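# Move the blue carton from the bookcase to the desk

## Task

Pull the blue carton out of the line of cartons on the bookcase and set it down on the desk. Every brown carton must stay exactly where it was, neither slid nor rotated. The robot must not tip over or finish leaning, or the task fails. The carton has to rest on the desk by itself, not be propped up by the robot. At the end, open the gripper and move the hand away from it.

## Robot and tools

Robot: a Rainbow Robotics RB-Y1. It has a two-wheeled base with two rear casters, a head, and two arms, each with a parallel gripper. The torso is a folding leg (ankle, knee, hip) with a chest above it. The base measures 0.66 m long by 0.58 m wide, and its front edge sits 0.10 m ahead of the drive axle. The base cannot move sideways. A bent leg can stick out past the front edge. Each finger pad squeezes with at most about 24 N. Occasionally a loose object gets a brief shove from outside.

Frames: in the base frame the origin is on the floor between the drive wheels, with x forward, y left and z up. The reported chest, left_hand and right_hand positions are in this frame. A hand point is the spot between its finger pads. The fingers point along the hand's -z axis and close along its x axis. Printed hand positions can be off, more so at long reach. Odometry is the base frame as it was at the scene's start. It counts wheel turns only, so wheel slip looks like travel. Heading is positive to the left, from -3.142 to 3.142.

execute_actions: the argument "actions" holds exactly one action, or none. An empty list just reports the state and pictures. "cameras" chooses which images come back: head_camera, left_wrist_camera, right_wrist_camera or all. Leaving it out, null or ["all"] returns all of them; [] returns none. The "pictures" line gives the order of the images.

An action may contain:
- "base": exactly one relative command. {"translate_m": d} drives straight from where the base currently is, in metres, -3 to 3, forward positive. {"rotate_rad": d} turns in place, -3.2 to 3.2, left (counter-clockwise) positive. A move that would last over 8.667 s is refused. The offset counts from the base position in the last reported state.
- "joints": a single dictionary keyed by joint name, covering both arms, the torso and the head. Values are absolute targets in rad; grippers are in m.
  - Torso: torso_squat_rad 0 to 1.2 (0 is tall). torso_shift_rad -0.3 to 0.6 (hips forward). torso_pitch_rad -0.2 to 1.4 (bow forward). torso_yaw_rad -1.5 to 1.5 (left positive). These also have to satisfy squat+shift<=1.52, squat-shift+pitch<=1.57, shift+0.5pitch-0.4squat<=0.7 and shift+0.3pitch-0.5squat<=0.39. If a combined limit is broken, the joint falls short and reports off_target.
  - Each arm, with left_ or right_ prefix: shoulder_pitch_rad -2.356 to 2.356 (negative swings the arm forward and up). shoulder_roll_rad is 0 to 3.141 on the left and -3.141 to 0 on the right; both lift the arm outward. shoulder_yaw_rad -2.094 to 2.094. elbow_rad -2.617 to 0.01 (negative bends). forearm_roll_rad -3.141 to 3.141. wrist_pitch_rad -1.57 to 1.919 (negative tips the hand forward). hand_roll_rad -2.705 to 2.705. gripper_m 0 to 0.1 is the gap between the pads. Yaw and roll signs are the same on both arms.
  - Head: head_pan_rad -0.523 to 0.523, relative to the chest, left positive. head_tilt_rad -0.35 to 1.57, positive looks down.
  - Tolerance is ±0.02 on joints and ±0.004 on grippers.
- "speeds": lowers the top speed for this action only. translate_m 0.05 to 0.4 m/s; rotate_rad 0.1 to 1.509 rad/s.
- "min_time_s": 0.1 to 8. This is the shortest duration for each arm and head motion in the action.

All parts of an action start together. A part you leave out may keep pushing toward its previous target. A call with an unknown key or an out-of-range value is rejected, and nothing moves. No action can run longer than 15 s.

wait: takes "seconds", 0 to 10. It commands nothing and returns the state and images. zoom_image: takes "camera" and a "region" [x0,y0,x1,y1] in image pixels, no larger than 504x504. It enlarges that camera's latest image. finished_scene: takes "scene" and closes the scene. The robot keeps its last command until then, and this cannot be undone.

Cameras: head_camera is 896x504; the wrist cameras are 644x364. Their calibration matrices map the base frame into each camera frame and are only roughly accurate.

Reading results: base_status and joint_status tell how each motion ended.
- done: for the base, the wheels turned the full amount, even if they slipped.
- off_target: the motion stopped short and may still be pushing.
- contact_stop: the part hit something that pushed back hard.
- time_out: the motion took too long.
- limit_stop_at_<name>: a built-in limit stopped it.
- limit_stop_at_own_body: a guard stopped it just before it hit the robot's own body. Move the arm and the torso apart.
- stopped_with_arm: the torso stopped because an arm hit something.
After a stop, the joint holds where it came to rest. Each group (the torso, the left arm, the right arm) stops together. A torso pushing into furniture can instead slide the robot backward with no warning in the odometry. Recover by backing off the arms in one action, then the torso in another.

"joint command not followed" with a "cause:" line means an arm's targets were withheld to avoid hitting itself or the other arm. Follow the advice in the cause line. on_its_own reports parts this call did not command; "held at" means the target, not the actual position. When gripping, command a gap at least 0.005 m narrower than the object. The resulting off_target is normal.

Avoid:
- arms striking or pressing each other, including hands and fingers;
- driving into furniture, since the base does not stop on contact;
- heavy loads held far forward, which can tip the robot (each arm is rated for 3 kg);
- joint torque reaching its load limit, which halts the robot for 10 s;
- motor overheating from long holds (MOTOR HOT appears at 65 °C, and a fault at 80 °C);
- dropping, slamming or shoving objects, and knocking the brown cartons.

Each tool is called after "Emit:" by a JSON object that holds its "name" and its "arguments".

## Session

Emit:
{"name": "execute_actions", "arguments": {"actions": [], "cameras": ["head_camera"]}}

Scene clock: 0.00 s.
base_odometry: x=+0.000 y=+0.000 heading=+0.000 (m, m, rad; odometry frame)
base_status: not commanded
joint_positions: torso_squat_rad=+0.350 torso_shift_rad=-0.001 torso_pitch_rad=+0.000 torso_yaw_rad=+0.000 left_shoulder_pitch_rad=-0.041 left_shoulder_roll_rad=+0.011 left_shoulder_yaw_rad=+0.017 left_elbow_rad=-0.133 left_forearm_roll_rad=-0.027 left_wrist_pitch_rad=+0.045 left_hand_roll_rad=-0.012 left_gripper_m=+0.099 right_shoulder_pitch_rad=-0.004 right_shoulder_roll_rad=+0.003 right_shoulder_yaw_rad=-0.031 right_elbow_rad=-0.305 right_forearm_roll_rad=+0.012 right_wrist_pitch_rad=-0.017 right_hand_roll_rad=+0.000 right_gripper_m=+0.099 head_pan_rad=+0.000 head_tilt_rad=+0.399
joint_status: not commanded
chest: x=-0.2287 y=-0.0005 z=+1.2474 quat_wxyz=(+1.000, +0.000, +0.000, +0.000) (m; base frame)
left_hand: x=-0.1444 y=+0.2281 z=+0.5667 quat_wxyz=(+0.998, +0.007, -0.064, -0.018) (m; base frame)
right_hand: x=-0.0741 y=-0.2226 z=+0.5799 quat_wxyz=(+0.987, -0.002, -0.163, -0.009) (m; base frame)
pictures: head_camera
camera_calibration (this result's frames):
head_camera: T_world_to_cam=[[-0.036258, -0.998996, -0.0263073, 0.0312797], [-0.415721, 0.0390166, -0.908655, 1.28913], [0.908769, -0.0220095, -0.416718, 0.744501], [0, 0, 0, 1]] pos_world=[-0.139526, -0.00266319, 1.48245]
Images, in order (width x height): head_camera 896x504.

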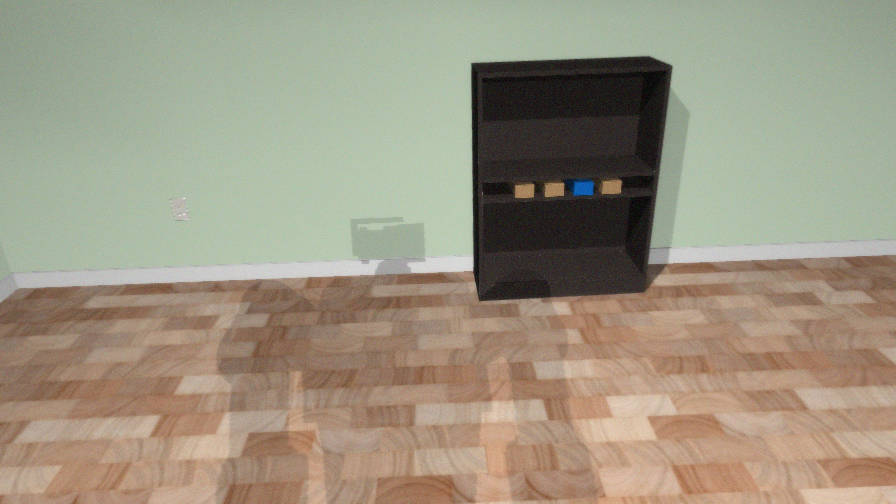

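Emit:
{"name": "zoom_image", "arguments": {"camera": "head_camera", "region": [450, 40, 710, 320]}}

Region (450, 40, 710, 320) of head_camera's 896x504 image, scaled by 1.800, with more detail than that image has; it fills the left 468 columns of this view, and the rest is white.

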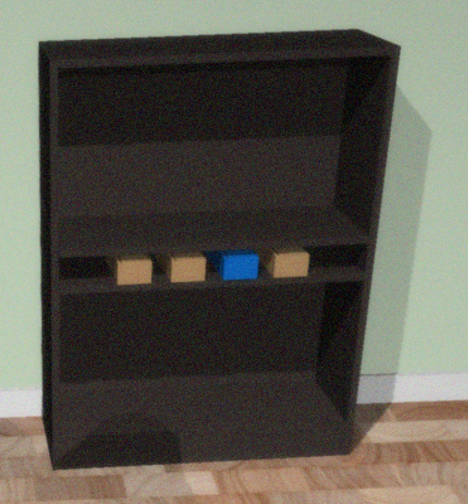

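Emit:
{"name": "execute_actions", "arguments": {"actions": [{"base": {"rotate_rad": -0.25}, "joints": {"torso_squat_rad": 1.085, "torso_pitch_rad": 0.4, "head_tilt_rad": 0.3, "right_shoulder_pitch_rad": -0.73, "right_elbow_rad": -0.715, "right_wrist_pitch_rad": -0.556, "right_hand_roll_rad": 1.571, "right_forearm_roll_rad":0, "right_shoulder_yaw_rad":-0.23, "right_shoulder_roll_rad":-0.084, "right_gripper_m":0.1, "left_shoulder_pitch_rad":-0.3, "left_shoulder_roll_rad":0.15, "left_elbow_rad":-1.0}}], "cameras": []}}

Emit:
{"name": "execute_actions", "arguments": {"actions": [{"base": {"translate_m": 1.8}}], "cameras": []}}

Emit:
{"name": "execute_actions", "arguments": {"actions": [{"base": {"rotate_rad": 0.26}}], "cameras": ["head_camera","right_wrist_camera"]}}

Scene clock: 36.87 s.
base_odometry: x=+0.000 y=+0.000 heading=-0.249 (m, m, rad; odometry frame)
base_status: done
joint_positions: torso_squat_rad=+1.085 torso_shift_rad=-0.001 torso_pitch_rad=+0.400 torso_yaw_rad=+0.000 left_shoulder_pitch_rad=-0.300 left_shoulder_roll_rad=+0.150 left_shoulder_yaw_rad=+0.017 left_elbow_rad=-1.000 left_forearm_roll_rad=-0.027 left_wrist_pitch_rad=+0.045 left_hand_roll_rad=-0.012 left_gripper_m=+0.099 right_shoulder_pitch_rad=-0.730 right_shoulder_roll_rad=-0.084 right_shoulder_yaw_rad=-0.230 right_elbow_rad=-0.715 right_forearm_roll_rad=+0.000 right_wrist_pitch_rad=-0.556 right_hand_roll_rad=+1.571 right_gripper_m=+0.099 head_pan_rad=+0.000 head_tilt_rad=+0.300
joint_status: all done
chest: x=-0.1078 y=-0.0002 z=+0.8923 quat_wxyz=(+0.980, +0.000, +0.199, +0.000) (m; base frame)
left_hand: x=+0.2786 y=+0.2619 z=+0.3532 quat_wxyz=(+0.907, +0.045, -0.409, -0.088) (m; base frame)
right_hand: x=+0.4660 y=-0.2199 z=+0.5498 quat_wxyz=(+0.500, -0.500, -0.500, +0.500) (m; base frame)
pictures: none
No camera images: the call's "cameras" was empty. Leave "cameras" out to get every camera's image.

Scene clock: 42.77 s.
base_odometry: x=+1.744 y=-0.445 heading=-0.250 (m, m, rad; odometry frame)
base_status: done
joint_positions: torso_squat_rad=+1.085 torso_shift_rad=-0.001 torso_pitch_rad=+0.400 torso_yaw_rad=+0.000 left_shoulder_pitch_rad=-0.300 left_shoulder_roll_rad=+0.150 left_shoulder_yaw_rad=+0.017 left_elbow_rad=-1.000 left_forearm_roll_rad=-0.027 left_wrist_pitch_rad=+0.045 left_hand_roll_rad=-0.012 left_gripper_m=+0.099 right_shoulder_pitch_rad=-0.730 right_shoulder_roll_rad=-0.084 right_shoulder_yaw_rad=-0.230 right_elbow_rad=-0.715 right_forearm_roll_rad=+0.000 right_wrist_pitch_rad=-0.556 right_hand_roll_rad=+1.571 right_gripper_m=+0.099 head_pan_rad=+0.000 head_tilt_rad=+0.300
joint_status: not commanded
chest: x=-0.1078 y=-0.0002 z=+0.8923 quat_wxyz=(+0.980, +0.000, +0.199, +0.000) (m; base frame)
left_hand: x=+0.2787 y=+0.2618 z=+0.3532 quat_wxyz=(+0.907, +0.045, -0.409, -0.088) (m; base frame)
right_hand: x=+0.4660 y=-0.2199 z=+0.5499 quat_wxyz=(+0.500, -0.500, -0.500, +0.500) (m; base frame)
pictures: none
No camera images: the call's "cameras" was empty. Leave "cameras" out to get every camera's image.

Scene clock: 44.53 s.
base_odometry: x=+1.744 y=-0.445 heading=+0.010 (m, m, rad; odometry frame)
base_status: done
joint_positions: torso_squat_rad=+1.085 torso_shift_rad=-0.001 torso_pitch_rad=+0.400 torso_yaw_rad=+0.000 left_shoulder_pitch_rad=-0.300 left_shoulder_roll_rad=+0.150 left_shoulder_yaw_rad=+0.017 left_elbow_rad=-1.000 left_forearm_roll_rad=-0.027 left_wrist_pitch_rad=+0.045 left_hand_roll_rad=-0.012 left_gripper_m=+0.099 right_shoulder_pitch_rad=-0.730 right_shoulder_roll_rad=-0.084 right_shoulder_yaw_rad=-0.230 right_elbow_rad=-0.715 right_forearm_roll_rad=+0.000 right_wrist_pitch_rad=-0.556 right_hand_roll_rad=+1.571 right_gripper_m=+0.099 head_pan_rad=+0.000 head_tilt_rad=+0.300
joint_status: not commanded
chest: x=-0.1078 y=-0.0002 z=+0.8923 quat_wxyz=(+0.980, +0.000, +0.199, +0.000) (m; base frame)
left_hand: x=+0.2786 y=+0.2618 z=+0.3532 quat_wxyz=(+0.907, +0.045, -0.409, -0.088) (m; base frame)
right_hand: x=+0.4660 y=-0.2199 z=+0.5499 quat_wxyz=(+0.500, -0.500, -0.500, +0.500) (m; base frame)
pictures: head_camera, right_wrist_camera
camera_calibration (this result's frames):
head_camera: T_world_to_cam=[[-0.042201, -0.999007, -0.0142967, 0.0158256], [-0.66663, 0.0388132, -0.744378, 0.848483], [0.744193, -0.0218829, -0.667606, 0.673522], [0, 0, 0, 1]] pos_world=[0.0650613, -0.00238382, 1.08147]
right_wrist_camera: T_world_to_cam=[[-0.0152711, -0.999883, 0.000607513, -0.214751], [-0.608224, 0.00880707, -0.793716, 0.755983], [0.793618, -0.0124904, -0.608288, 0.0492271], [0, 0, 0, 1]] pos_world=[0.41746, -0.220769, 0.63011]
Images, in order (width x height): head_camera 896x504, right_wrist_camera 644x364.

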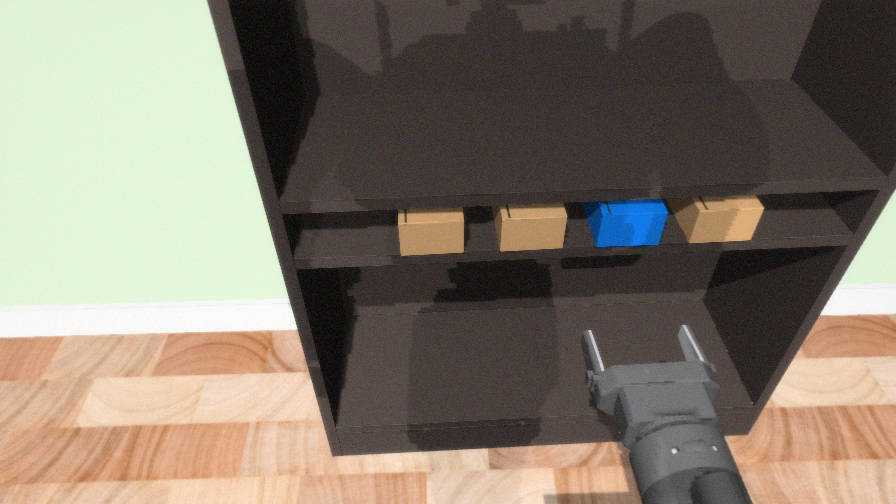

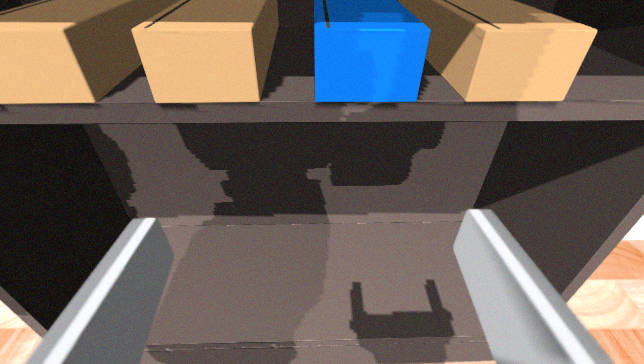

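Emit:
{"name": "execute_actions", "arguments": {"actions": [{"base": {"translate_m": 0.11}, "joints": {"right_shoulder_roll_rad": -0.174, "right_forearm_roll_rad": 0.05, "right_hand_roll_rad": 1.443, "head_tilt_rad": 0.45}}], "cameras": ["head_camera","right_wrist_camera"]}}

Scene clock: 86.13 s.
base_odometry: x=+1.854 y=-0.443 heading=+0.010 (m, m, rad; odometry frame)
base_status: done
joint_positions: torso_squat_rad=+1.085 torso_shift_rad=-0.001 torso_pitch_rad=+0.400 torso_yaw_rad=+0.000 left_shoulder_pitch_rad=-0.300 left_shoulder_roll_rad=+0.150 left_shoulder_yaw_rad=+0.017 left_elbow_rad=-1.000 left_forearm_roll_rad=-0.027 left_wrist_pitch_rad=+0.045 left_hand_roll_rad=-0.012 left_gripper_m=+0.099 right_shoulder_pitch_rad=-0.730 right_shoulder_roll_rad=-0.174 right_shoulder_yaw_rad=-0.230 right_elbow_rad=-0.715 right_forearm_roll_rad=+0.050 right_wrist_pitch_rad=-0.556 right_hand_roll_rad=+1.443 right_gripper_m=+0.099 head_pan_rad=+0.000 head_tilt_rad=+0.450
joint_status: all done
chest: x=-0.1078 y=-0.0003 z=+0.8923 quat_wxyz=(+0.980, +0.000, +0.199, +0.000) (m; base frame)
left_hand: x=+0.2786 y=+0.2618 z=+0.3532 quat_wxyz=(+0.907, +0.045, -0.409, -0.088) (m; base frame)
right_hand: x=+0.4739 y=-0.2625 z=+0.5624 quat_wxyz=(+0.495, -0.504, -0.505, +0.495) (m; base frame)
pictures: head_camera, right_wrist_camera
camera_calibration (this result's frames):
head_camera: T_world_to_cam=[[-0.0438963, -0.999005, -0.00790663, 0.00896617], [-0.77037, 0.038887, -0.63641, 0.73219], [0.636084, -0.021845, -0.77131, 0.783224], [0, 0, 0, 1]] pos_world=[0.0662544, -0.00240585, 1.07015]
right_wrist_camera: T_world_to_cam=[[-0.01435, -0.999896, -0.00133951, -0.256529], [-0.593272, 0.00959266, -0.804945, 0.770531], [0.804874, -0.0107562, -0.593348, 0.0368069], [0, 0, 0, 1]] pos_world=[0.423828, -0.263498, 0.641731]
Images, in order (width x height): head_camera 896x504, right_wrist_camera 644x364.

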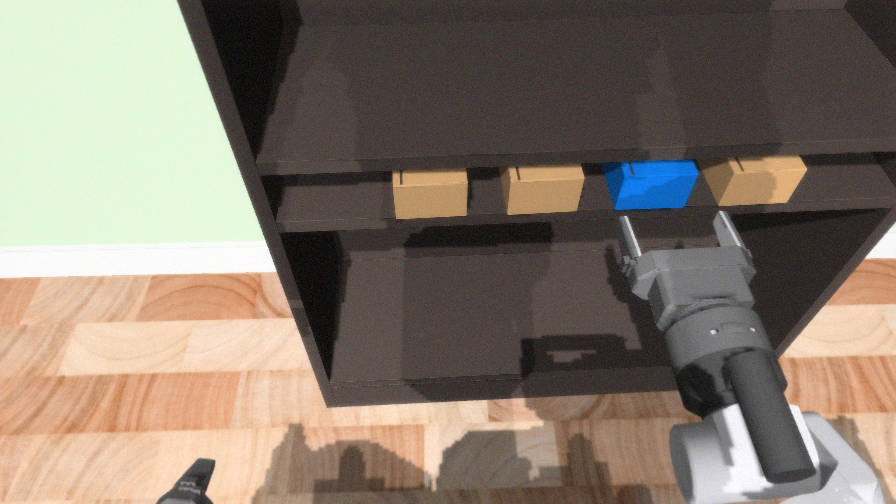

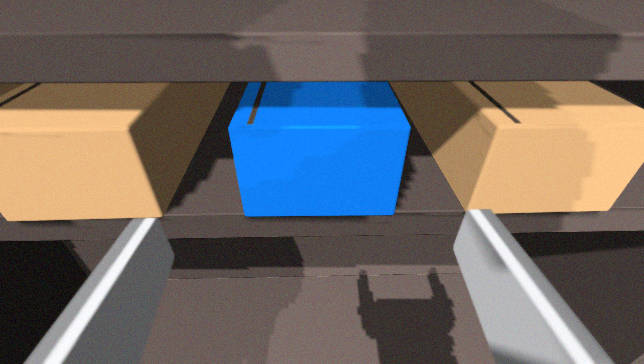

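Emit:
{"name": "execute_actions", "arguments": {"actions": [{"base": {"translate_m": 0.05}, "speeds": {"translate_m": 0.08}, "joints": {"right_shoulder_roll_rad": -0.18, "right_wrist_pitch_rad": -0.537, "right_hand_roll_rad": 1.437, "torso_squat_rad": 1.101}}], "cameras": ["head_camera","right_wrist_camera"]}}

Scene clock: 104.83 s.
base_odometry: x=+1.904 y=-0.443 heading=+0.010 (m, m, rad; odometry frame)
base_status: done
joint_positions: torso_squat_rad=+1.101 torso_shift_rad=-0.001 torso_pitch_rad=+0.400 torso_yaw_rad=+0.000 left_shoulder_pitch_rad=-0.300 left_shoulder_roll_rad=+0.150 left_shoulder_yaw_rad=+0.017 left_elbow_rad=-1.000 left_forearm_roll_rad=-0.027 left_wrist_pitch_rad=+0.045 left_hand_roll_rad=-0.012 left_gripper_m=+0.099 right_shoulder_pitch_rad=-0.730 right_shoulder_roll_rad=-0.180 right_shoulder_yaw_rad=-0.230 right_elbow_rad=-0.715 right_forearm_roll_rad=+0.050 right_wrist_pitch_rad=-0.537 right_hand_roll_rad=+1.437 right_gripper_m=+0.099 head_pan_rad=+0.000 head_tilt_rad=+0.450
joint_status: all done
chest: x=-0.1078 y=-0.0003 z=+0.8824 quat_wxyz=(+0.980, +0.000, +0.199, +0.000) (m; base frame)
left_hand: x=+0.2786 y=+0.2619 z=+0.3432 quat_wxyz=(+0.907, +0.045, -0.409, -0.088) (m; base frame)
right_hand: x=+0.4743 y=-0.2662 z=+0.5491 quat_wxyz=(+0.501, -0.500, -0.500, +0.499) (m; base frame)
pictures: head_camera, right_wrist_camera
camera_calibration (this result's frames):
head_camera: T_world_to_cam=[[-0.043887, -0.999005, -0.00791786, 0.00890136], [-0.770331, 0.0388855, -0.636458, 0.725894], [0.636132, -0.0218328, -0.771271, 0.775541], [0, 0, 0, 1]] pos_world=[0.0662224, -0.00240203, 1.06022]
right_wrist_camera: T_world_to_cam=[[-0.0184644, -0.999828, -0.00159391, -0.258156], [-0.607174, 0.0124796, -0.794471, 0.761779], [0.794354, -0.0137017, -0.607301, 0.0403526], [0, 0, 0, 1]] pos_world=[0.425712, -0.267066, 0.629306]
Images, in order (width x height): head_camera 896x504, right_wrist_camera 644x364.

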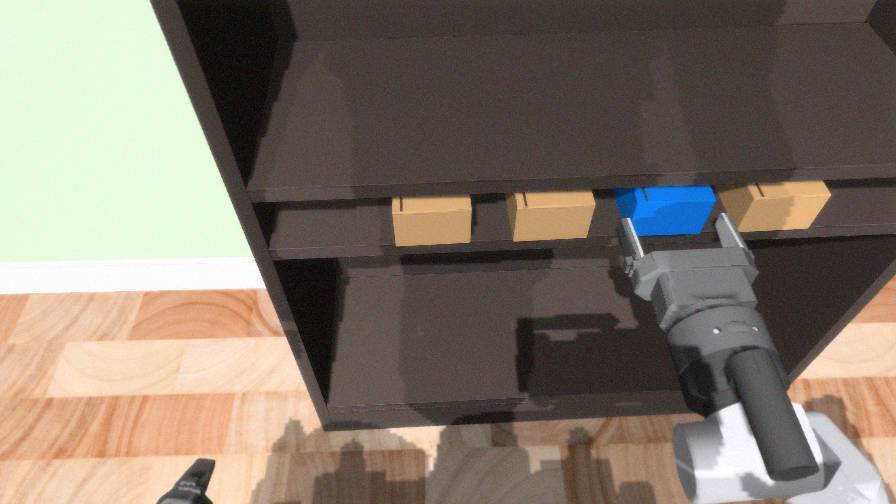

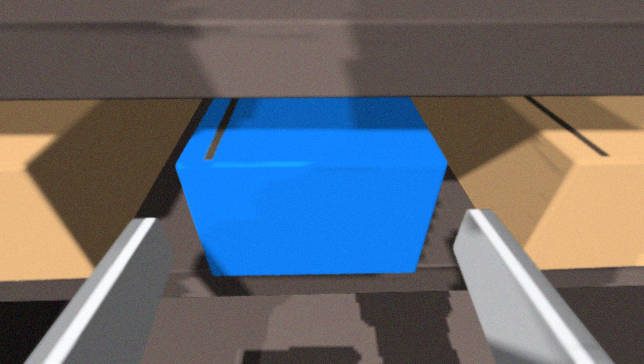

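Emit:
{"name": "execute_actions", "arguments": {"actions": [{"base": {"translate_m": 0.06}, "speeds": {"translate_m": 0.06}}], "cameras": ["head_camera","right_wrist_camera"]}}

Emit:
{"name": "execute_actions", "arguments": {"actions": [{"joints": {"right_gripper_m": 0.065}}], "cameras": []}}

Emit:
{"name": "execute_actions", "arguments": {"actions": [{"base": {"translate_m": -0.105}, "speeds": {"translate_m": 0.08}}], "cameras": ["head_camera","right_wrist_camera"]}}

Scene clock: 119.30 s.
base_odometry: x=+1.964 y=-0.442 heading=+0.010 (m, m, rad; odometry frame)
base_status: done
joint_positions: torso_squat_rad=+1.101 torso_shift_rad=-0.001 torso_pitch_rad=+0.400 torso_yaw_rad=+0.000 left_shoulder_pitch_rad=-0.300 left_shoulder_roll_rad=+0.150 left_shoulder_yaw_rad=+0.017 left_elbow_rad=-1.000 left_forearm_roll_rad=-0.027 left_wrist_pitch_rad=+0.045 left_hand_roll_rad=-0.012 left_gripper_m=+0.099 right_shoulder_pitch_rad=-0.730 right_shoulder_roll_rad=-0.180 right_shoulder_yaw_rad=-0.230 right_elbow_rad=-0.715 right_forearm_roll_rad=+0.050 right_wrist_pitch_rad=-0.537 right_hand_roll_rad=+1.437 right_gripper_m=+0.099 head_pan_rad=+0.000 head_tilt_rad=+0.450
joint_status: not commanded
chest: x=-0.1078 y=-0.0003 z=+0.8824 quat_wxyz=(+0.980, +0.000, +0.199, +0.000) (m; base frame)
left_hand: x=+0.2786 y=+0.2619 z=+0.3432 quat_wxyz=(+0.907, +0.045, -0.409, -0.088) (m; base frame)
right_hand: x=+0.4744 y=-0.2662 z=+0.5491 quat_wxyz=(+0.501, -0.500, -0.500, +0.499) (m; base frame)
pictures: head_camera, right_wrist_camera
camera_calibration (this result's frames):
head_camera: T_world_to_cam=[[-0.0438872, -0.999005, -0.0079163, 0.00890071], [-0.770357, 0.0388857, -0.636426, 0.725876], [0.6361, -0.0218326, -0.771297, 0.775546], [0, 0, 0, 1]] pos_world=[0.0662497, -0.00240216, 1.06021]
right_wrist_camera: T_world_to_cam=[[-0.0184658, -0.999828, -0.00159292, -0.258157], [-0.607211, 0.0124803, -0.794443, 0.761761], [0.794326, -0.0137028, -0.607337, 0.0403635], [0, 0, 0, 1]] pos_world=[0.425721, -0.267067, 0.629279]
Images, in order (width x height): head_camera 896x504, right_wrist_camera 644x364.

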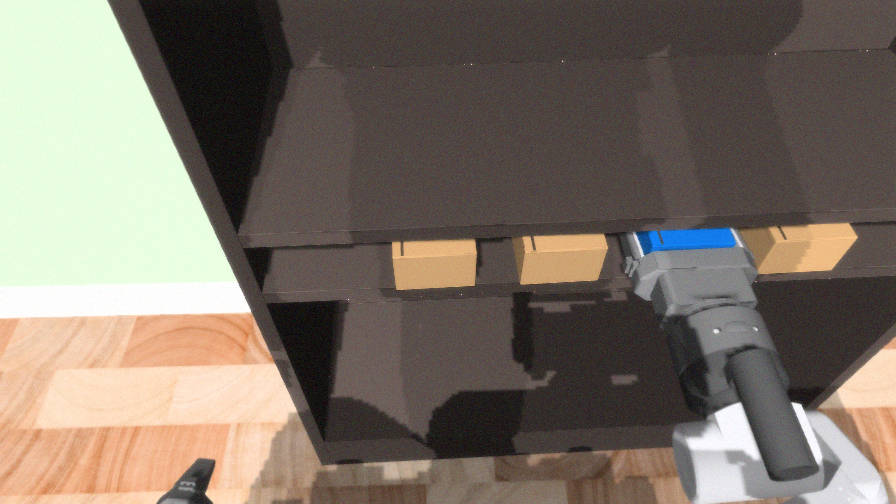

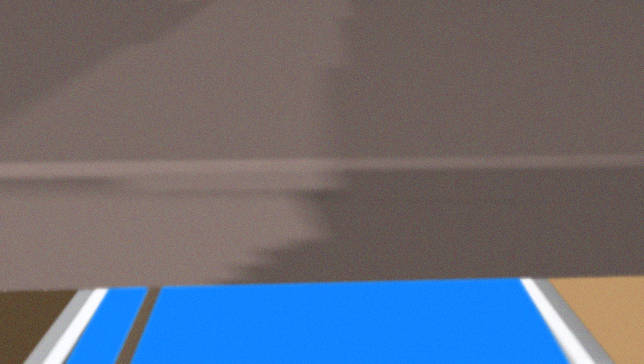

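Scene clock: 120.13 s.
base_odometry: x=+1.964 y=-0.442 heading=+0.010 (m, m, rad; odometry frame)
base_status: not commanded
joint_positions: torso_squat_rad=+1.101 torso_shift_rad=-0.001 torso_pitch_rad=+0.400 torso_yaw_rad=+0.000 left_shoulder_pitch_rad=-0.300 left_shoulder_roll_rad=+0.150 left_shoulder_yaw_rad=+0.017 left_elbow_rad=-1.000 left_forearm_roll_rad=-0.027 left_wrist_pitch_rad=+0.045 left_hand_roll_rad=-0.012 left_gripper_m=+0.099 right_shoulder_pitch_rad=-0.730 right_shoulder_roll_rad=-0.180 right_shoulder_yaw_rad=-0.230 right_elbow_rad=-0.715 right_forearm_roll_rad=+0.050 right_wrist_pitch_rad=-0.537 right_hand_roll_rad=+1.437 right_gripper_m=+0.084 head_pan_rad=+0.000 head_tilt_rad=+0.450
joint_status: right_gripper_m off_target (ended at +0.084, target +0.065)
chest: x=-0.1078 y=-0.0003 z=+0.8824 quat_wxyz=(+0.980, +0.000, +0.199, +0.000) (m; base frame)
left_hand: x=+0.2786 y=+0.2619 z=+0.3432 quat_wxyz=(+0.907, +0.045, -0.409, -0.088) (m; base frame)
right_hand: x=+0.4744 y=-0.2662 z=+0.5491 quat_wxyz=(+0.501, -0.500, -0.500, +0.499) (m; base frame)
pictures: none
No camera images: the call's "cameras" was empty. Leave "cameras" out to get every camera's image.

Scene clock: 122.03 s.
base_odometry: x=+1.859 y=-0.443 heading=+0.010 (m, m, rad; odometry frame)
base_status: done
joint_positions: torso_squat_rad=+1.101 torso_shift_rad=-0.001 torso_pitch_rad=+0.400 torso_yaw_rad=+0.000 left_shoulder_pitch_rad=-0.300 left_shoulder_roll_rad=+0.150 left_shoulder_yaw_rad=+0.017 left_elbow_rad=-1.000 left_forearm_roll_rad=-0.027 left_wrist_pitch_rad=+0.045 left_hand_roll_rad=-0.012 left_gripper_m=+0.099 right_shoulder_pitch_rad=-0.730 right_shoulder_roll_rad=-0.180 right_shoulder_yaw_rad=-0.230 right_elbow_rad=-0.715 right_forearm_roll_rad=+0.050 right_wrist_pitch_rad=-0.537 right_hand_roll_rad=+1.437 right_gripper_m=+0.084 head_pan_rad=+0.000 head_tilt_rad=+0.450
joint_status: not commanded
chest: x=-0.1078 y=-0.0003 z=+0.8824 quat_wxyz=(+0.980, +0.000, +0.199, +0.000) (m; base frame)
left_hand: x=+0.2786 y=+0.2619 z=+0.3432 quat_wxyz=(+0.907, +0.045, -0.409, -0.088) (m; base frame)
right_hand: x=+0.4743 y=-0.2662 z=+0.5492 quat_wxyz=(+0.501, -0.500, -0.500, +0.499) (m; base frame)
pictures: head_camera, right_wrist_camera
camera_calibration (this result's frames):
head_camera: T_world_to_cam=[[-0.0438862, -0.999005, -0.0079223, 0.00890328], [-0.770268, 0.0388856, -0.636534, 0.725932], [0.636209, -0.0218327, -0.771208, 0.775521], [0, 0, 0, 1]] pos_world=[0.066159, -0.00240211, 1.06024]
right_wrist_camera: T_world_to_cam=[[-0.0185032, -0.999828, -0.0015808, -0.258181], [-0.607147, 0.0124922, -0.794491, 0.761771], [0.794374, -0.0137408, -0.607273, 0.0403671], [0, 0, 0, 1]] pos_world=[0.425663, -0.267098, 0.629327]
Images, in order (width x height): head_camera 896x504, right_wrist_camera 644x364.

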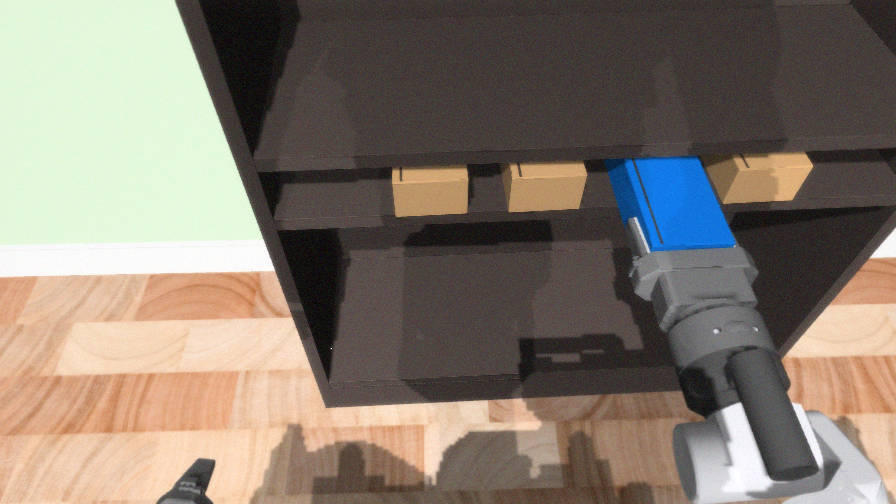

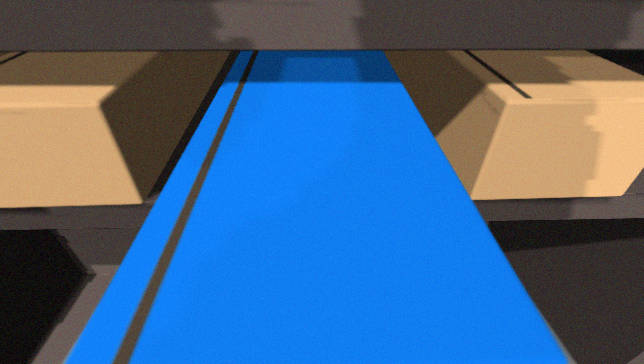

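Emit:
{"name": "execute_actions", "arguments": {"actions": [{"joints": {"right_gripper_m": 0.1}}], "cameras": ["right_wrist_camera"]}}

Emit:
{"name": "execute_actions", "arguments": {"actions": [{"joints": {"torso_squat_rad": 0.99}}], "cameras": ["right_wrist_camera"]}}

Emit:
{"name": "execute_actions", "arguments": {"actions": [{"base": {"translate_m": 0.1}, "speeds": {"translate_m": 0.05}, "joints": {"right_shoulder_pitch_rad": -0.805, "right_shoulder_roll_rad": -0.252, "right_shoulder_yaw_rad": -0.258, "right_elbow_rad": -1.442, "right_forearm_roll_rad": -0.138, "right_wrist_pitch_rad": 1.412, "right_hand_roll_rad": 1.589, "head_tilt_rad": 0.65}}], "cameras": ["head_camera","right_wrist_camera"]}}

Scene clock: 169.50 s.
base_odometry: x=+1.859 y=-0.443 heading=+0.010 (m, m, rad; odometry frame)
base_status: not commanded
joint_positions: torso_squat_rad=+1.101 torso_shift_rad=-0.001 torso_pitch_rad=+0.400 torso_yaw_rad=+0.000 left_shoulder_pitch_rad=-0.300 left_shoulder_roll_rad=+0.150 left_shoulder_yaw_rad=+0.017 left_elbow_rad=-1.000 left_forearm_roll_rad=-0.027 left_wrist_pitch_rad=+0.045 left_hand_roll_rad=-0.012 left_gripper_m=+0.099 right_shoulder_pitch_rad=-0.730 right_shoulder_roll_rad=-0.180 right_shoulder_yaw_rad=-0.230 right_elbow_rad=-0.715 right_forearm_roll_rad=+0.050 right_wrist_pitch_rad=-0.537 right_hand_roll_rad=+1.437 right_gripper_m=+0.099 head_pan_rad=+0.000 head_tilt_rad=+0.450
joint_status: all done
chest: x=-0.1078 y=-0.0003 z=+0.8824 quat_wxyz=(+0.980, +0.000, +0.199, +0.000) (m; base frame)
left_hand: x=+0.2786 y=+0.2619 z=+0.3432 quat_wxyz=(+0.907, +0.045, -0.409, -0.088) (m; base frame)
right_hand: x=+0.4743 y=-0.2662 z=+0.5492 quat_wxyz=(+0.501, -0.500, -0.500, +0.499) (m; base frame)
pictures: right_wrist_camera
camera_calibration (this result's frames):
right_wrist_camera: T_world_to_cam=[[-0.0185032, -0.999828, -0.00158028, -0.258181], [-0.607147, 0.0124918, -0.794491, 0.761771], [0.794374, -0.0137412, -0.607274, 0.0403672], [0, 0, 0, 1]] pos_world=[0.425663, -0.267098, 0.629326]
Images, in order (width x height): right_wrist_camera 644x364.

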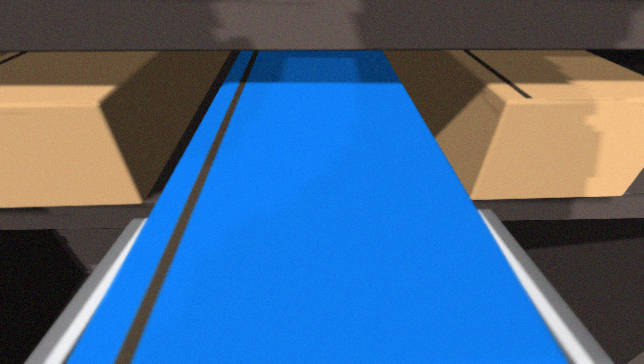

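Scene clock: 170.63 s.
base_odometry: x=+1.859 y=-0.443 heading=+0.010 (m, m, rad; odometry frame)
base_status: not commanded
joint_positions: torso_squat_rad=+0.990 torso_shift_rad=-0.001 torso_pitch_rad=+0.400 torso_yaw_rad=+0.000 left_shoulder_pitch_rad=-0.300 left_shoulder_roll_rad=+0.150 left_shoulder_yaw_rad=+0.017 left_elbow_rad=-1.000 left_forearm_roll_rad=-0.027 left_wrist_pitch_rad=+0.045 left_hand_roll_rad=-0.012 left_gripper_m=+0.099 right_shoulder_pitch_rad=-0.730 right_shoulder_roll_rad=-0.180 right_shoulder_yaw_rad=-0.230 right_elbow_rad=-0.715 right_forearm_roll_rad=+0.050 right_wrist_pitch_rad=-0.537 right_hand_roll_rad=+1.437 right_gripper_m=+0.099 head_pan_rad=+0.000 head_tilt_rad=+0.450
joint_status: all done
chest: x=-0.1078 y=-0.0003 z=+0.9496 quat_wxyz=(+0.980, +0.000, +0.199, +0.000) (m; base frame)
left_hand: x=+0.2785 y=+0.2618 z=+0.4104 quat_wxyz=(+0.907, +0.045, -0.409, -0.088) (m; base frame)
right_hand: x=+0.4743 y=-0.2663 z=+0.6163 quat_wxyz=(+0.501, -0.500, -0.500, +0.499) (m; base frame)
pictures: right_wrist_camera
camera_calibration (this result's frames):
right_wrist_camera: T_world_to_cam=[[-0.0184871, -0.999828, -0.00158468, -0.25811], [-0.607178, 0.0124861, -0.794468, 0.815113], [0.794351, -0.0137252, -0.607305, 0.0812159], [0, 0, 0, 1]] pos_world=[0.425633, -0.267128, 0.696494]
Images, in order (width x height): right_wrist_camera 644x364.

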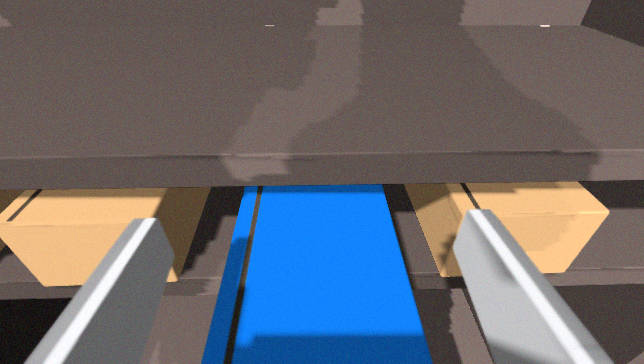

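Scene clock: 173.67 s.
base_odometry: x=+1.958 y=-0.442 heading=+0.012 (m, m, rad; odometry frame)
base_status: done
joint_positions: torso_squat_rad=+0.991 torso_shift_rad=-0.003 torso_pitch_rad=+0.395 torso_yaw_rad=+0.001 left_shoulder_pitch_rad=-0.300 left_shoulder_roll_rad=+0.150 left_shoulder_yaw_rad=+0.017 left_elbow_rad=-1.000 left_forearm_roll_rad=-0.027 left_wrist_pitch_rad=+0.045 left_hand_roll_rad=-0.012 left_gripper_m=+0.099 right_shoulder_pitch_rad=-0.786 right_shoulder_roll_rad=-0.184 right_shoulder_yaw_rad=-0.237 right_elbow_rad=-1.186 right_forearm_roll_rad=-0.071 right_wrist_pitch_rad=+0.726 right_hand_roll_rad=+1.529 right_gripper_m=+0.099 head_pan_rad=+0.000 head_tilt_rad=+0.650
joint_status: right_shoulder_roll_rad contact_stop_at_right_wrist_pitch_rad (moved -0.004 of -0.072); right_shoulder_yaw_rad contact_stop_at_right_wrist_pitch_rad (moved -0.007 of -0.028); right_elbow_rad contact_stop_at_right_wrist_pitch_rad (moved -0.470 of -0.727); right_forearm_roll_rad contact_stop_at_right_wrist_pitch_rad (moved -0.121 of -0.188); right_wrist_pitch_rad contact_stop (moved +1.263 of +1.949); right_hand_roll_rad contact_stop_at_right_wrist_pitch_rad (moved +0.092 of +0.152); the others done
on_its_own: right_shoulder_pitch_rad is held at -0.784, not at your -0.805, since a contact_stop; right_shoulder_roll_rad is held at -0.225, not at your -0.252, since a contact_stop; right_elbow_rad is held at -1.182, not at your -1.442, since a contact_stop; right_forearm_roll_rad is held at -0.066, not at your -0.138, since a contact_stop; right_wrist_pitch_rad is held at +0.723, not at your +1.412, since a contact_stop; right_hand_roll_rad is held at +1.529, not at your +1.589, since a contact_stop
chest: x=-0.1103 y=+0.0005 z=+0.9499 quat_wxyz=(+0.981, -0.001, +0.196, +0.000) (m; base frame)
left_hand: x=+0.2785 y=+0.2624 z=+0.4124 quat_wxyz=(+0.906, +0.045, -0.411, -0.087) (m; base frame)
right_hand: x=+0.4796 y=-0.2567 z=+0.5950 quat_wxyz=(+0.664, -0.290, -0.288, +0.626) (m; base frame)
pictures: head_camera, right_wrist_camera
camera_calibration (this result's frames):
head_camera: T_world_to_cam=[[-0.0434356, -0.999055, 0.0018413, -0.000637019], [-0.879039, 0.0373417, -0.475286, 0.583598], [0.474768, -0.0222629, -0.879829, 0.950327], [0, 0, 0, 1]] pos_world=[0.0617925, -0.00127193, 1.1135]
right_wrist_camera: T_world_to_cam=[[-0.0619489, -0.998043, -0.00849331, -0.223037], [-0.980395, 0.0624439, -0.186884, 0.631543], [0.187049, -0.00325049, -0.982345, 0.581242], [0, 0, 0, 1]] pos_world=[0.496624, -0.260147, 0.687112]
Images, in order (width x height): head_camera 896x504, right_wrist_camera 644x364.

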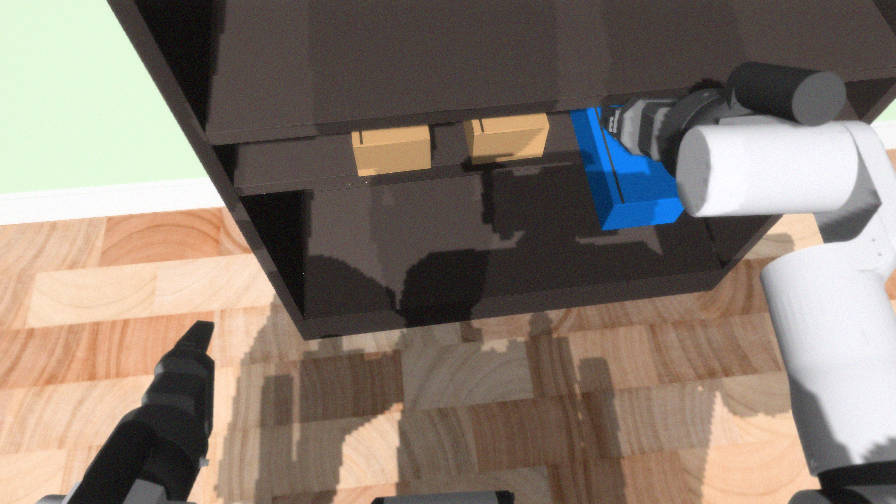

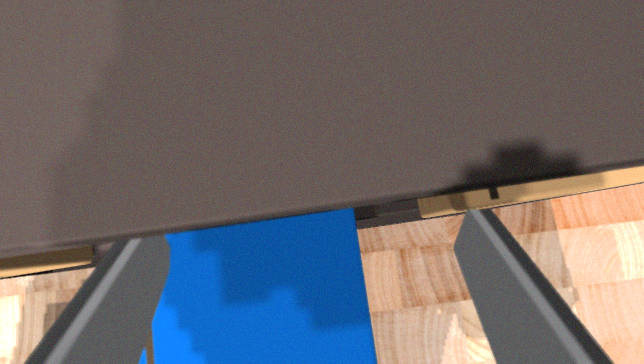

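Emit:
{"name": "execute_actions", "arguments": {"actions": [{"joints": {"right_wrist_pitch_rad": 0.68, "right_shoulder_roll_rad": -0.184}}], "cameras": []}}

Emit:
{"name": "execute_actions", "arguments": {"actions": [{"base": {"translate_m": -0.07}, "speeds": {"translate_m": 0.08}}], "cameras": ["head_camera","right_wrist_camera"]}}

Scene clock: 184.47 s.
base_odometry: x=+1.959 y=-0.442 heading=+0.011 (m, m, rad; odometry frame)
base_status: not commanded
joint_positions: torso_squat_rad=+0.990 torso_shift_rad=-0.003 torso_pitch_rad=+0.395 torso_yaw_rad=-0.001 left_shoulder_pitch_rad=-0.300 left_shoulder_roll_rad=+0.150 left_shoulder_yaw_rad=+0.017 left_elbow_rad=-1.000 left_forearm_roll_rad=-0.027 left_wrist_pitch_rad=+0.045 left_hand_roll_rad=-0.012 left_gripper_m=+0.099 right_shoulder_pitch_rad=-0.785 right_shoulder_roll_rad=-0.160 right_shoulder_yaw_rad=-0.230 right_elbow_rad=-1.192 right_forearm_roll_rad=-0.075 right_wrist_pitch_rad=+0.717 right_hand_roll_rad=+1.530 right_gripper_m=+0.099 head_pan_rad=+0.000 head_tilt_rad=+0.650
joint_status: right_shoulder_roll_rad contact_stop (moved +0.024 of +0.000); right_wrist_pitch_rad contact_stop (moved -0.009 of -0.046)
on_its_own: right_shoulder_pitch_rad is held at -0.785, not at your -0.805, since a contact_stop; right_shoulder_roll_rad is held at -0.163, not at your -0.184, since a contact_stop; right_shoulder_yaw_rad is held at -0.232, not at your -0.258, since a contact_stop; right_elbow_rad is held at -1.187, not at your -1.442, since a contact_stop; right_forearm_roll_rad is held at -0.074, not at your -0.138, since a contact_stop; right_wrist_pitch_rad is held at +0.716, not at your +0.680, since a contact_stop; right_hand_roll_rad is held at +1.530, not at your +1.589, since a contact_stop
chest: x=-0.1101 y=+0.0001 z=+0.9499 quat_wxyz=(+0.981, +0.000, +0.196, +0.000) (m; base frame)
left_hand: x=+0.2791 y=+0.2614 z=+0.4124 quat_wxyz=(+0.906, +0.045, -0.411, -0.088) (m; base frame)
right_hand: x=+0.4789 y=-0.2408 z=+0.5942 quat_wxyz=(+0.662, -0.283, -0.299, +0.626) (m; base frame)
pictures: none
No camera images: the call's "cameras" was empty. Leave "cameras" out to get every camera's image.

not run: a stop came earlier in this reply.

Emit:
{"name": "execute_actions", "arguments": {"actions": [{"base": {"translate_m": -0.07}, "speeds": {"translate_m": 0.08}}], "cameras": ["head_camera","right_wrist_camera"]}}

Scene clock: 188.77 s.
base_odometry: x=+1.889 y=-0.443 heading=+0.010 (m, m, rad; odometry frame)
base_status: done
joint_positions: torso_squat_rad=+0.990 torso_shift_rad=-0.001 torso_pitch_rad=+0.399 torso_yaw_rad=+0.000 left_shoulder_pitch_rad=-0.300 left_shoulder_roll_rad=+0.150 left_shoulder_yaw_rad=+0.017 left_elbow_rad=-1.000 left_forearm_roll_rad=-0.027 left_wrist_pitch_rad=+0.045 left_hand_roll_rad=-0.012 left_gripper_m=+0.099 right_shoulder_pitch_rad=-0.786 right_shoulder_roll_rad=-0.164 right_shoulder_yaw_rad=-0.232 right_elbow_rad=-1.188 right_forearm_roll_rad=-0.074 right_wrist_pitch_rad=+0.716 right_hand_roll_rad=+1.530 right_gripper_m=+0.099 head_pan_rad=+0.000 head_tilt_rad=+0.650
joint_status: not commanded
on_its_own: right_shoulder_pitch_rad is held at -0.785, not at your -0.805, since a contact_stop; right_shoulder_roll_rad is held at -0.163, not at your -0.184, since a contact_stop; right_shoulder_yaw_rad is held at -0.232, not at your -0.258, since a contact_stop; right_elbow_rad is held at -1.187, not at your -1.442, since a contact_stop; right_forearm_roll_rad is held at -0.074, not at your -0.138, since a contact_stop; right_wrist_pitch_rad is held at +0.716, not at your +0.680, since a contact_stop; right_hand_roll_rad is held at +1.530, not at your +1.589, since a contact_stop
chest: x=-0.1081 y=-0.0002 z=+0.9496 quat_wxyz=(+0.980, +0.000, +0.198, +0.000) (m; base frame)
left_hand: x=+0.2785 y=+0.2618 z=+0.4106 quat_wxyz=(+0.907, +0.045, -0.409, -0.088) (m; base frame)
right_hand: x=+0.4797 y=-0.2436 z=+0.5907 quat_wxyz=(+0.663, -0.282, -0.296, +0.626) (m; base frame)
pictures: head_camera, right_wrist_camera
camera_calibration (this result's frames):
head_camera: T_world_to_cam=[[-0.0446135, -0.999004, 0.00104721, -0.000604536], [-0.88117, 0.0388573, -0.471201, 0.581328], [0.470691, -0.0219447, -0.882025, 0.950656], [0, 0, 0, 1]] pos_world=[0.0647562, -0.00233091, 1.11243]
right_wrist_camera: T_world_to_cam=[[-0.050846, -0.998302, -0.0284205, -0.203636], [-0.980678, 0.0552906, -0.18765, 0.628878], [0.188903, 0.0183301, -0.981825, 0.581151], [0, 0, 0, 1]] pos_world=[0.496592, -0.248714, 0.68281]
Images, in order (width x height): head_camera 896x504, right_wrist_camera 644x364.

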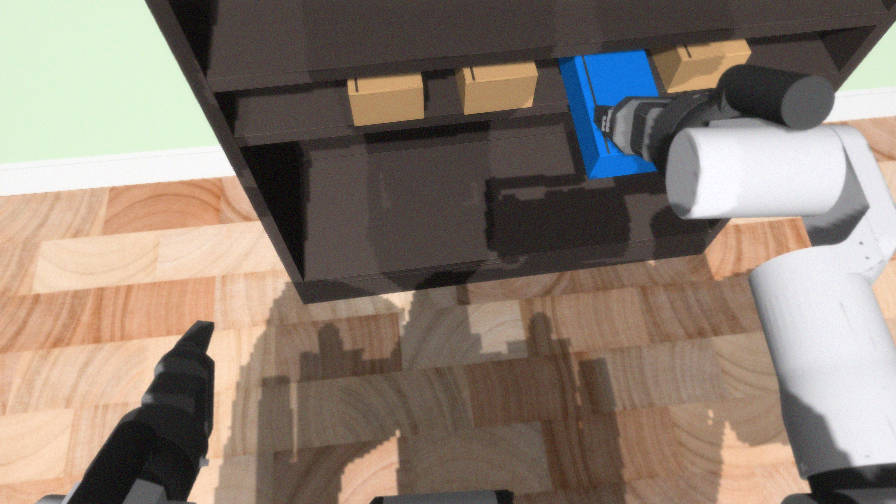

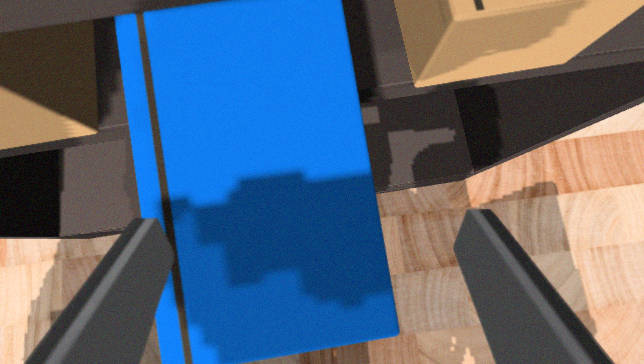

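Emit:
{"name": "execute_actions", "arguments": {"actions": [{"joints": {"torso_squat_rad": 0.97, "right_shoulder_pitch_rad": -0.805, "right_shoulder_roll_rad": -0.252, "right_shoulder_yaw_rad": -0.258, "right_elbow_rad": -1.442, "right_forearm_roll_rad": -0.138, "right_wrist_pitch_rad": 1.412, "right_hand_roll_rad": 1.589}}], "cameras": []}}

Emit:
{"name": "execute_actions", "arguments": {"actions": [{"base": {"rotate_rad": 0.087}}], "cameras": ["head_camera","right_wrist_camera"]}}

Scene clock: 216.43 s.
base_odometry: x=+1.889 y=-0.443 heading=+0.010 (m, m, rad; odometry frame)
base_status: not commanded
joint_positions: torso_squat_rad=+0.970 torso_shift_rad=-0.001 torso_pitch_rad=+0.400 torso_yaw_rad=+0.000 left_shoulder_pitch_rad=-0.300 left_shoulder_roll_rad=+0.150 left_shoulder_yaw_rad=+0.017 left_elbow_rad=-1.000 left_forearm_roll_rad=-0.027 left_wrist_pitch_rad=+0.045 left_hand_roll_rad=-0.012 left_gripper_m=+0.099 right_shoulder_pitch_rad=-0.805 right_shoulder_roll_rad=-0.252 right_shoulder_yaw_rad=-0.258 right_elbow_rad=-1.442 right_forearm_roll_rad=-0.138 right_wrist_pitch_rad=+1.412 right_hand_roll_rad=+1.589 right_gripper_m=+0.099 head_pan_rad=+0.000 head_tilt_rad=+0.650
joint_status: all done
chest: x=-0.1079 y=-0.0003 z=+0.9612 quat_wxyz=(+0.980, +0.000, +0.199, +0.000) (m; base frame)
left_hand: x=+0.2785 y=+0.2618 z=+0.4220 quat_wxyz=(+0.907, +0.045, -0.409, -0.088) (m; base frame)
right_hand: x=+0.4139 y=-0.2732 z=+0.6311 quat_wxyz=(+0.692, -0.158, -0.153, +0.687) (m; base frame)
pictures: none
No camera images: the call's "cameras" was empty. Leave "cameras" out to get every camera's image.

Scene clock: 217.60 s.
base_odometry: x=+1.888 y=-0.443 heading=+0.096 (m, m, rad; odometry frame)
base_status: done
joint_positions: torso_squat_rad=+0.970 torso_shift_rad=-0.001 torso_pitch_rad=+0.400 torso_yaw_rad=+0.000 left_shoulder_pitch_rad=-0.300 left_shoulder_roll_rad=+0.150 left_shoulder_yaw_rad=+0.017 left_elbow_rad=-1.000 left_forearm_roll_rad=-0.027 left_wrist_pitch_rad=+0.045 left_hand_roll_rad=-0.012 left_gripper_m=+0.099 right_shoulder_pitch_rad=-0.805 right_shoulder_roll_rad=-0.252 right_shoulder_yaw_rad=-0.258 right_elbow_rad=-1.442 right_forearm_roll_rad=-0.138 right_wrist_pitch_rad=+1.412 right_hand_roll_rad=+1.589 right_gripper_m=+0.099 head_pan_rad=+0.000 head_tilt_rad=+0.650
joint_status: not commanded
chest: x=-0.1079 y=-0.0003 z=+0.9612 quat_wxyz=(+0.980, +0.000, +0.199, +0.000) (m; base frame)
left_hand: x=+0.2785 y=+0.2618 z=+0.4220 quat_wxyz=(+0.907, +0.045, -0.409, -0.088) (m; base frame)
right_hand: x=+0.4139 y=-0.2732 z=+0.6311 quat_wxyz=(+0.692, -0.158, -0.153, +0.687) (m; base frame)
pictures: head_camera, right_wrist_camera
camera_calibration (this result's frames):
head_camera: T_world_to_cam=[[-0.044589, -0.999005, 0.000904265, -0.000543699], [-0.881398, 0.0389136, -0.470769, 0.586528], [0.470265, -0.0217881, -0.882256, 0.960966], [0, 0, 0, 1]] pos_world=[0.0650317, -0.00242947, 1.12394]
right_wrist_camera: T_world_to_cam=[[-0.0148069, -0.999681, 0.0204404, -0.281545], [-0.977823, 0.0187482, 0.208594, 0.31234], [-0.208911, -0.0168985, -0.977789, 0.786224], [0, 0, 0, 1]] pos_world=[0.465495, -0.274026, 0.709363]
Images, in order (width x height): head_camera 896x504, right_wrist_camera 644x364.

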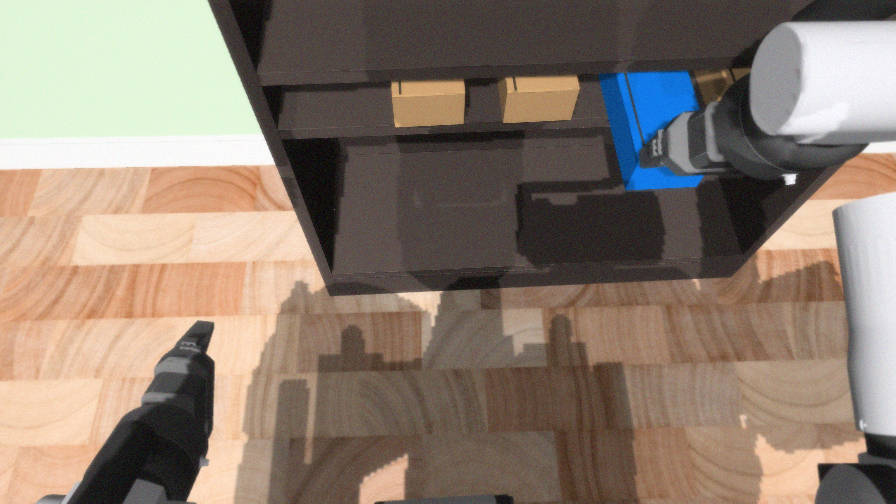

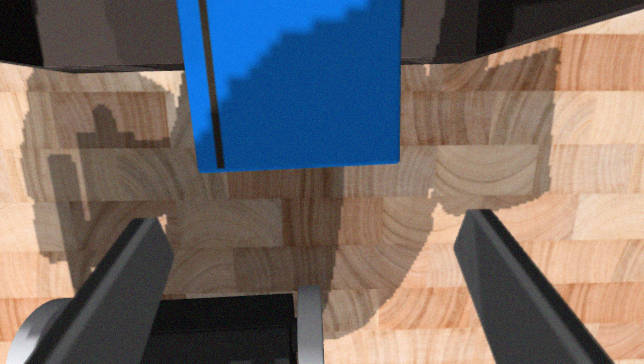

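Emit:
{"name": "execute_actions", "arguments": {"actions": [{"base": {"translate_m": 0.102}, "speeds": {"translate_m": 0.12}, "joints": {"right_shoulder_pitch_rad": -0.81, "right_shoulder_roll_rad": -0.232, "right_forearm_roll_rad": -0.118, "right_hand_roll_rad": 1.61}}], "cameras": ["head_camera","right_wrist_camera"]}}

Scene clock: 245.03 s.
base_odometry: x=+1.990 y=-0.433 heading=+0.097 (m, m, rad; odometry frame)
base_status: done
joint_positions: torso_squat_rad=+0.970 torso_shift_rad=-0.001 torso_pitch_rad=+0.400 torso_yaw_rad=+0.000 left_shoulder_pitch_rad=-0.300 left_shoulder_roll_rad=+0.150 left_shoulder_yaw_rad=+0.017 left_elbow_rad=-1.000 left_forearm_roll_rad=-0.027 left_wrist_pitch_rad=+0.045 left_hand_roll_rad=-0.012 left_gripper_m=+0.099 right_shoulder_pitch_rad=-0.810 right_shoulder_roll_rad=-0.232 right_shoulder_yaw_rad=-0.258 right_elbow_rad=-1.442 right_forearm_roll_rad=-0.118 right_wrist_pitch_rad=+1.412 right_hand_roll_rad=+1.610 right_gripper_m=+0.099 head_pan_rad=+0.000 head_tilt_rad=+0.650
joint_status: all done
chest: x=-0.1078 y=-0.0003 z=+0.9612 quat_wxyz=(+0.980, +0.000, +0.199, +0.000) (m; base frame)
left_hand: x=+0.2785 y=+0.2618 z=+0.4220 quat_wxyz=(+0.907, +0.045, -0.409, -0.088) (m; base frame)
right_hand: x=+0.4141 y=-0.2661 z=+0.6301 quat_wxyz=(+0.684, -0.160, -0.151, +0.696) (m; base frame)
pictures: head_camera, right_wrist_camera
camera_calibration (this result's frames):
head_camera: T_world_to_cam=[[-0.0445694, -0.999006, 0.000877042, -0.000525737], [-0.881426, 0.0389105, -0.470717, 0.586498], [0.470215, -0.0217526, -0.882284, 0.960978], [0, 0, 0, 1]] pos_world=[0.0650649, -0.00244233, 1.12393]
right_wrist_camera: T_world_to_cam=[[0.00713194, -0.999523, 0.0300571, -0.289519], [-0.977852, -0.000683481, 0.209296, 0.30708], [-0.209175, -0.0308841, -0.97739, 0.781561], [0, 0, 0, 1]] pos_world=[0.465826, -0.265033, 0.708322]
Images, in order (width x height): head_camera 896x504, right_wrist_camera 644x364.

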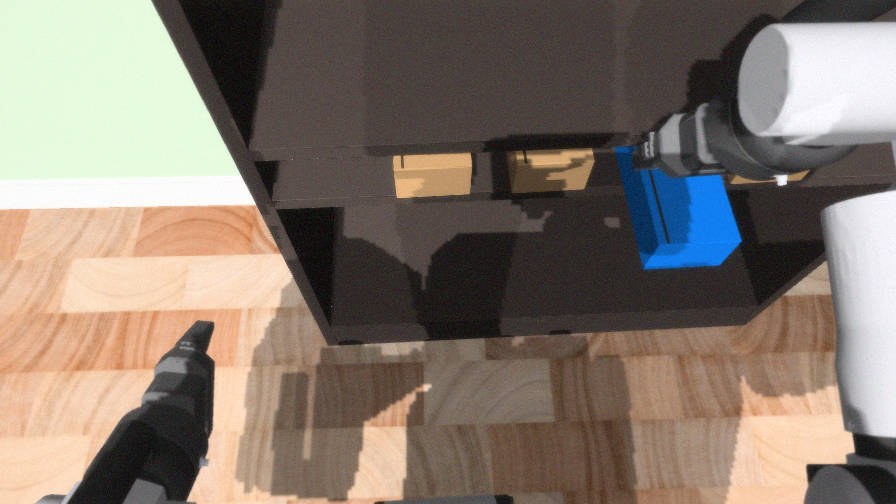

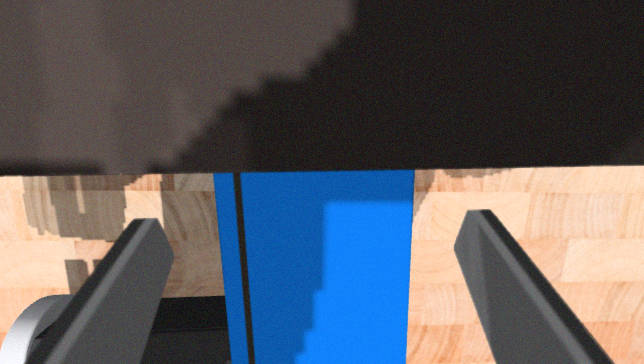

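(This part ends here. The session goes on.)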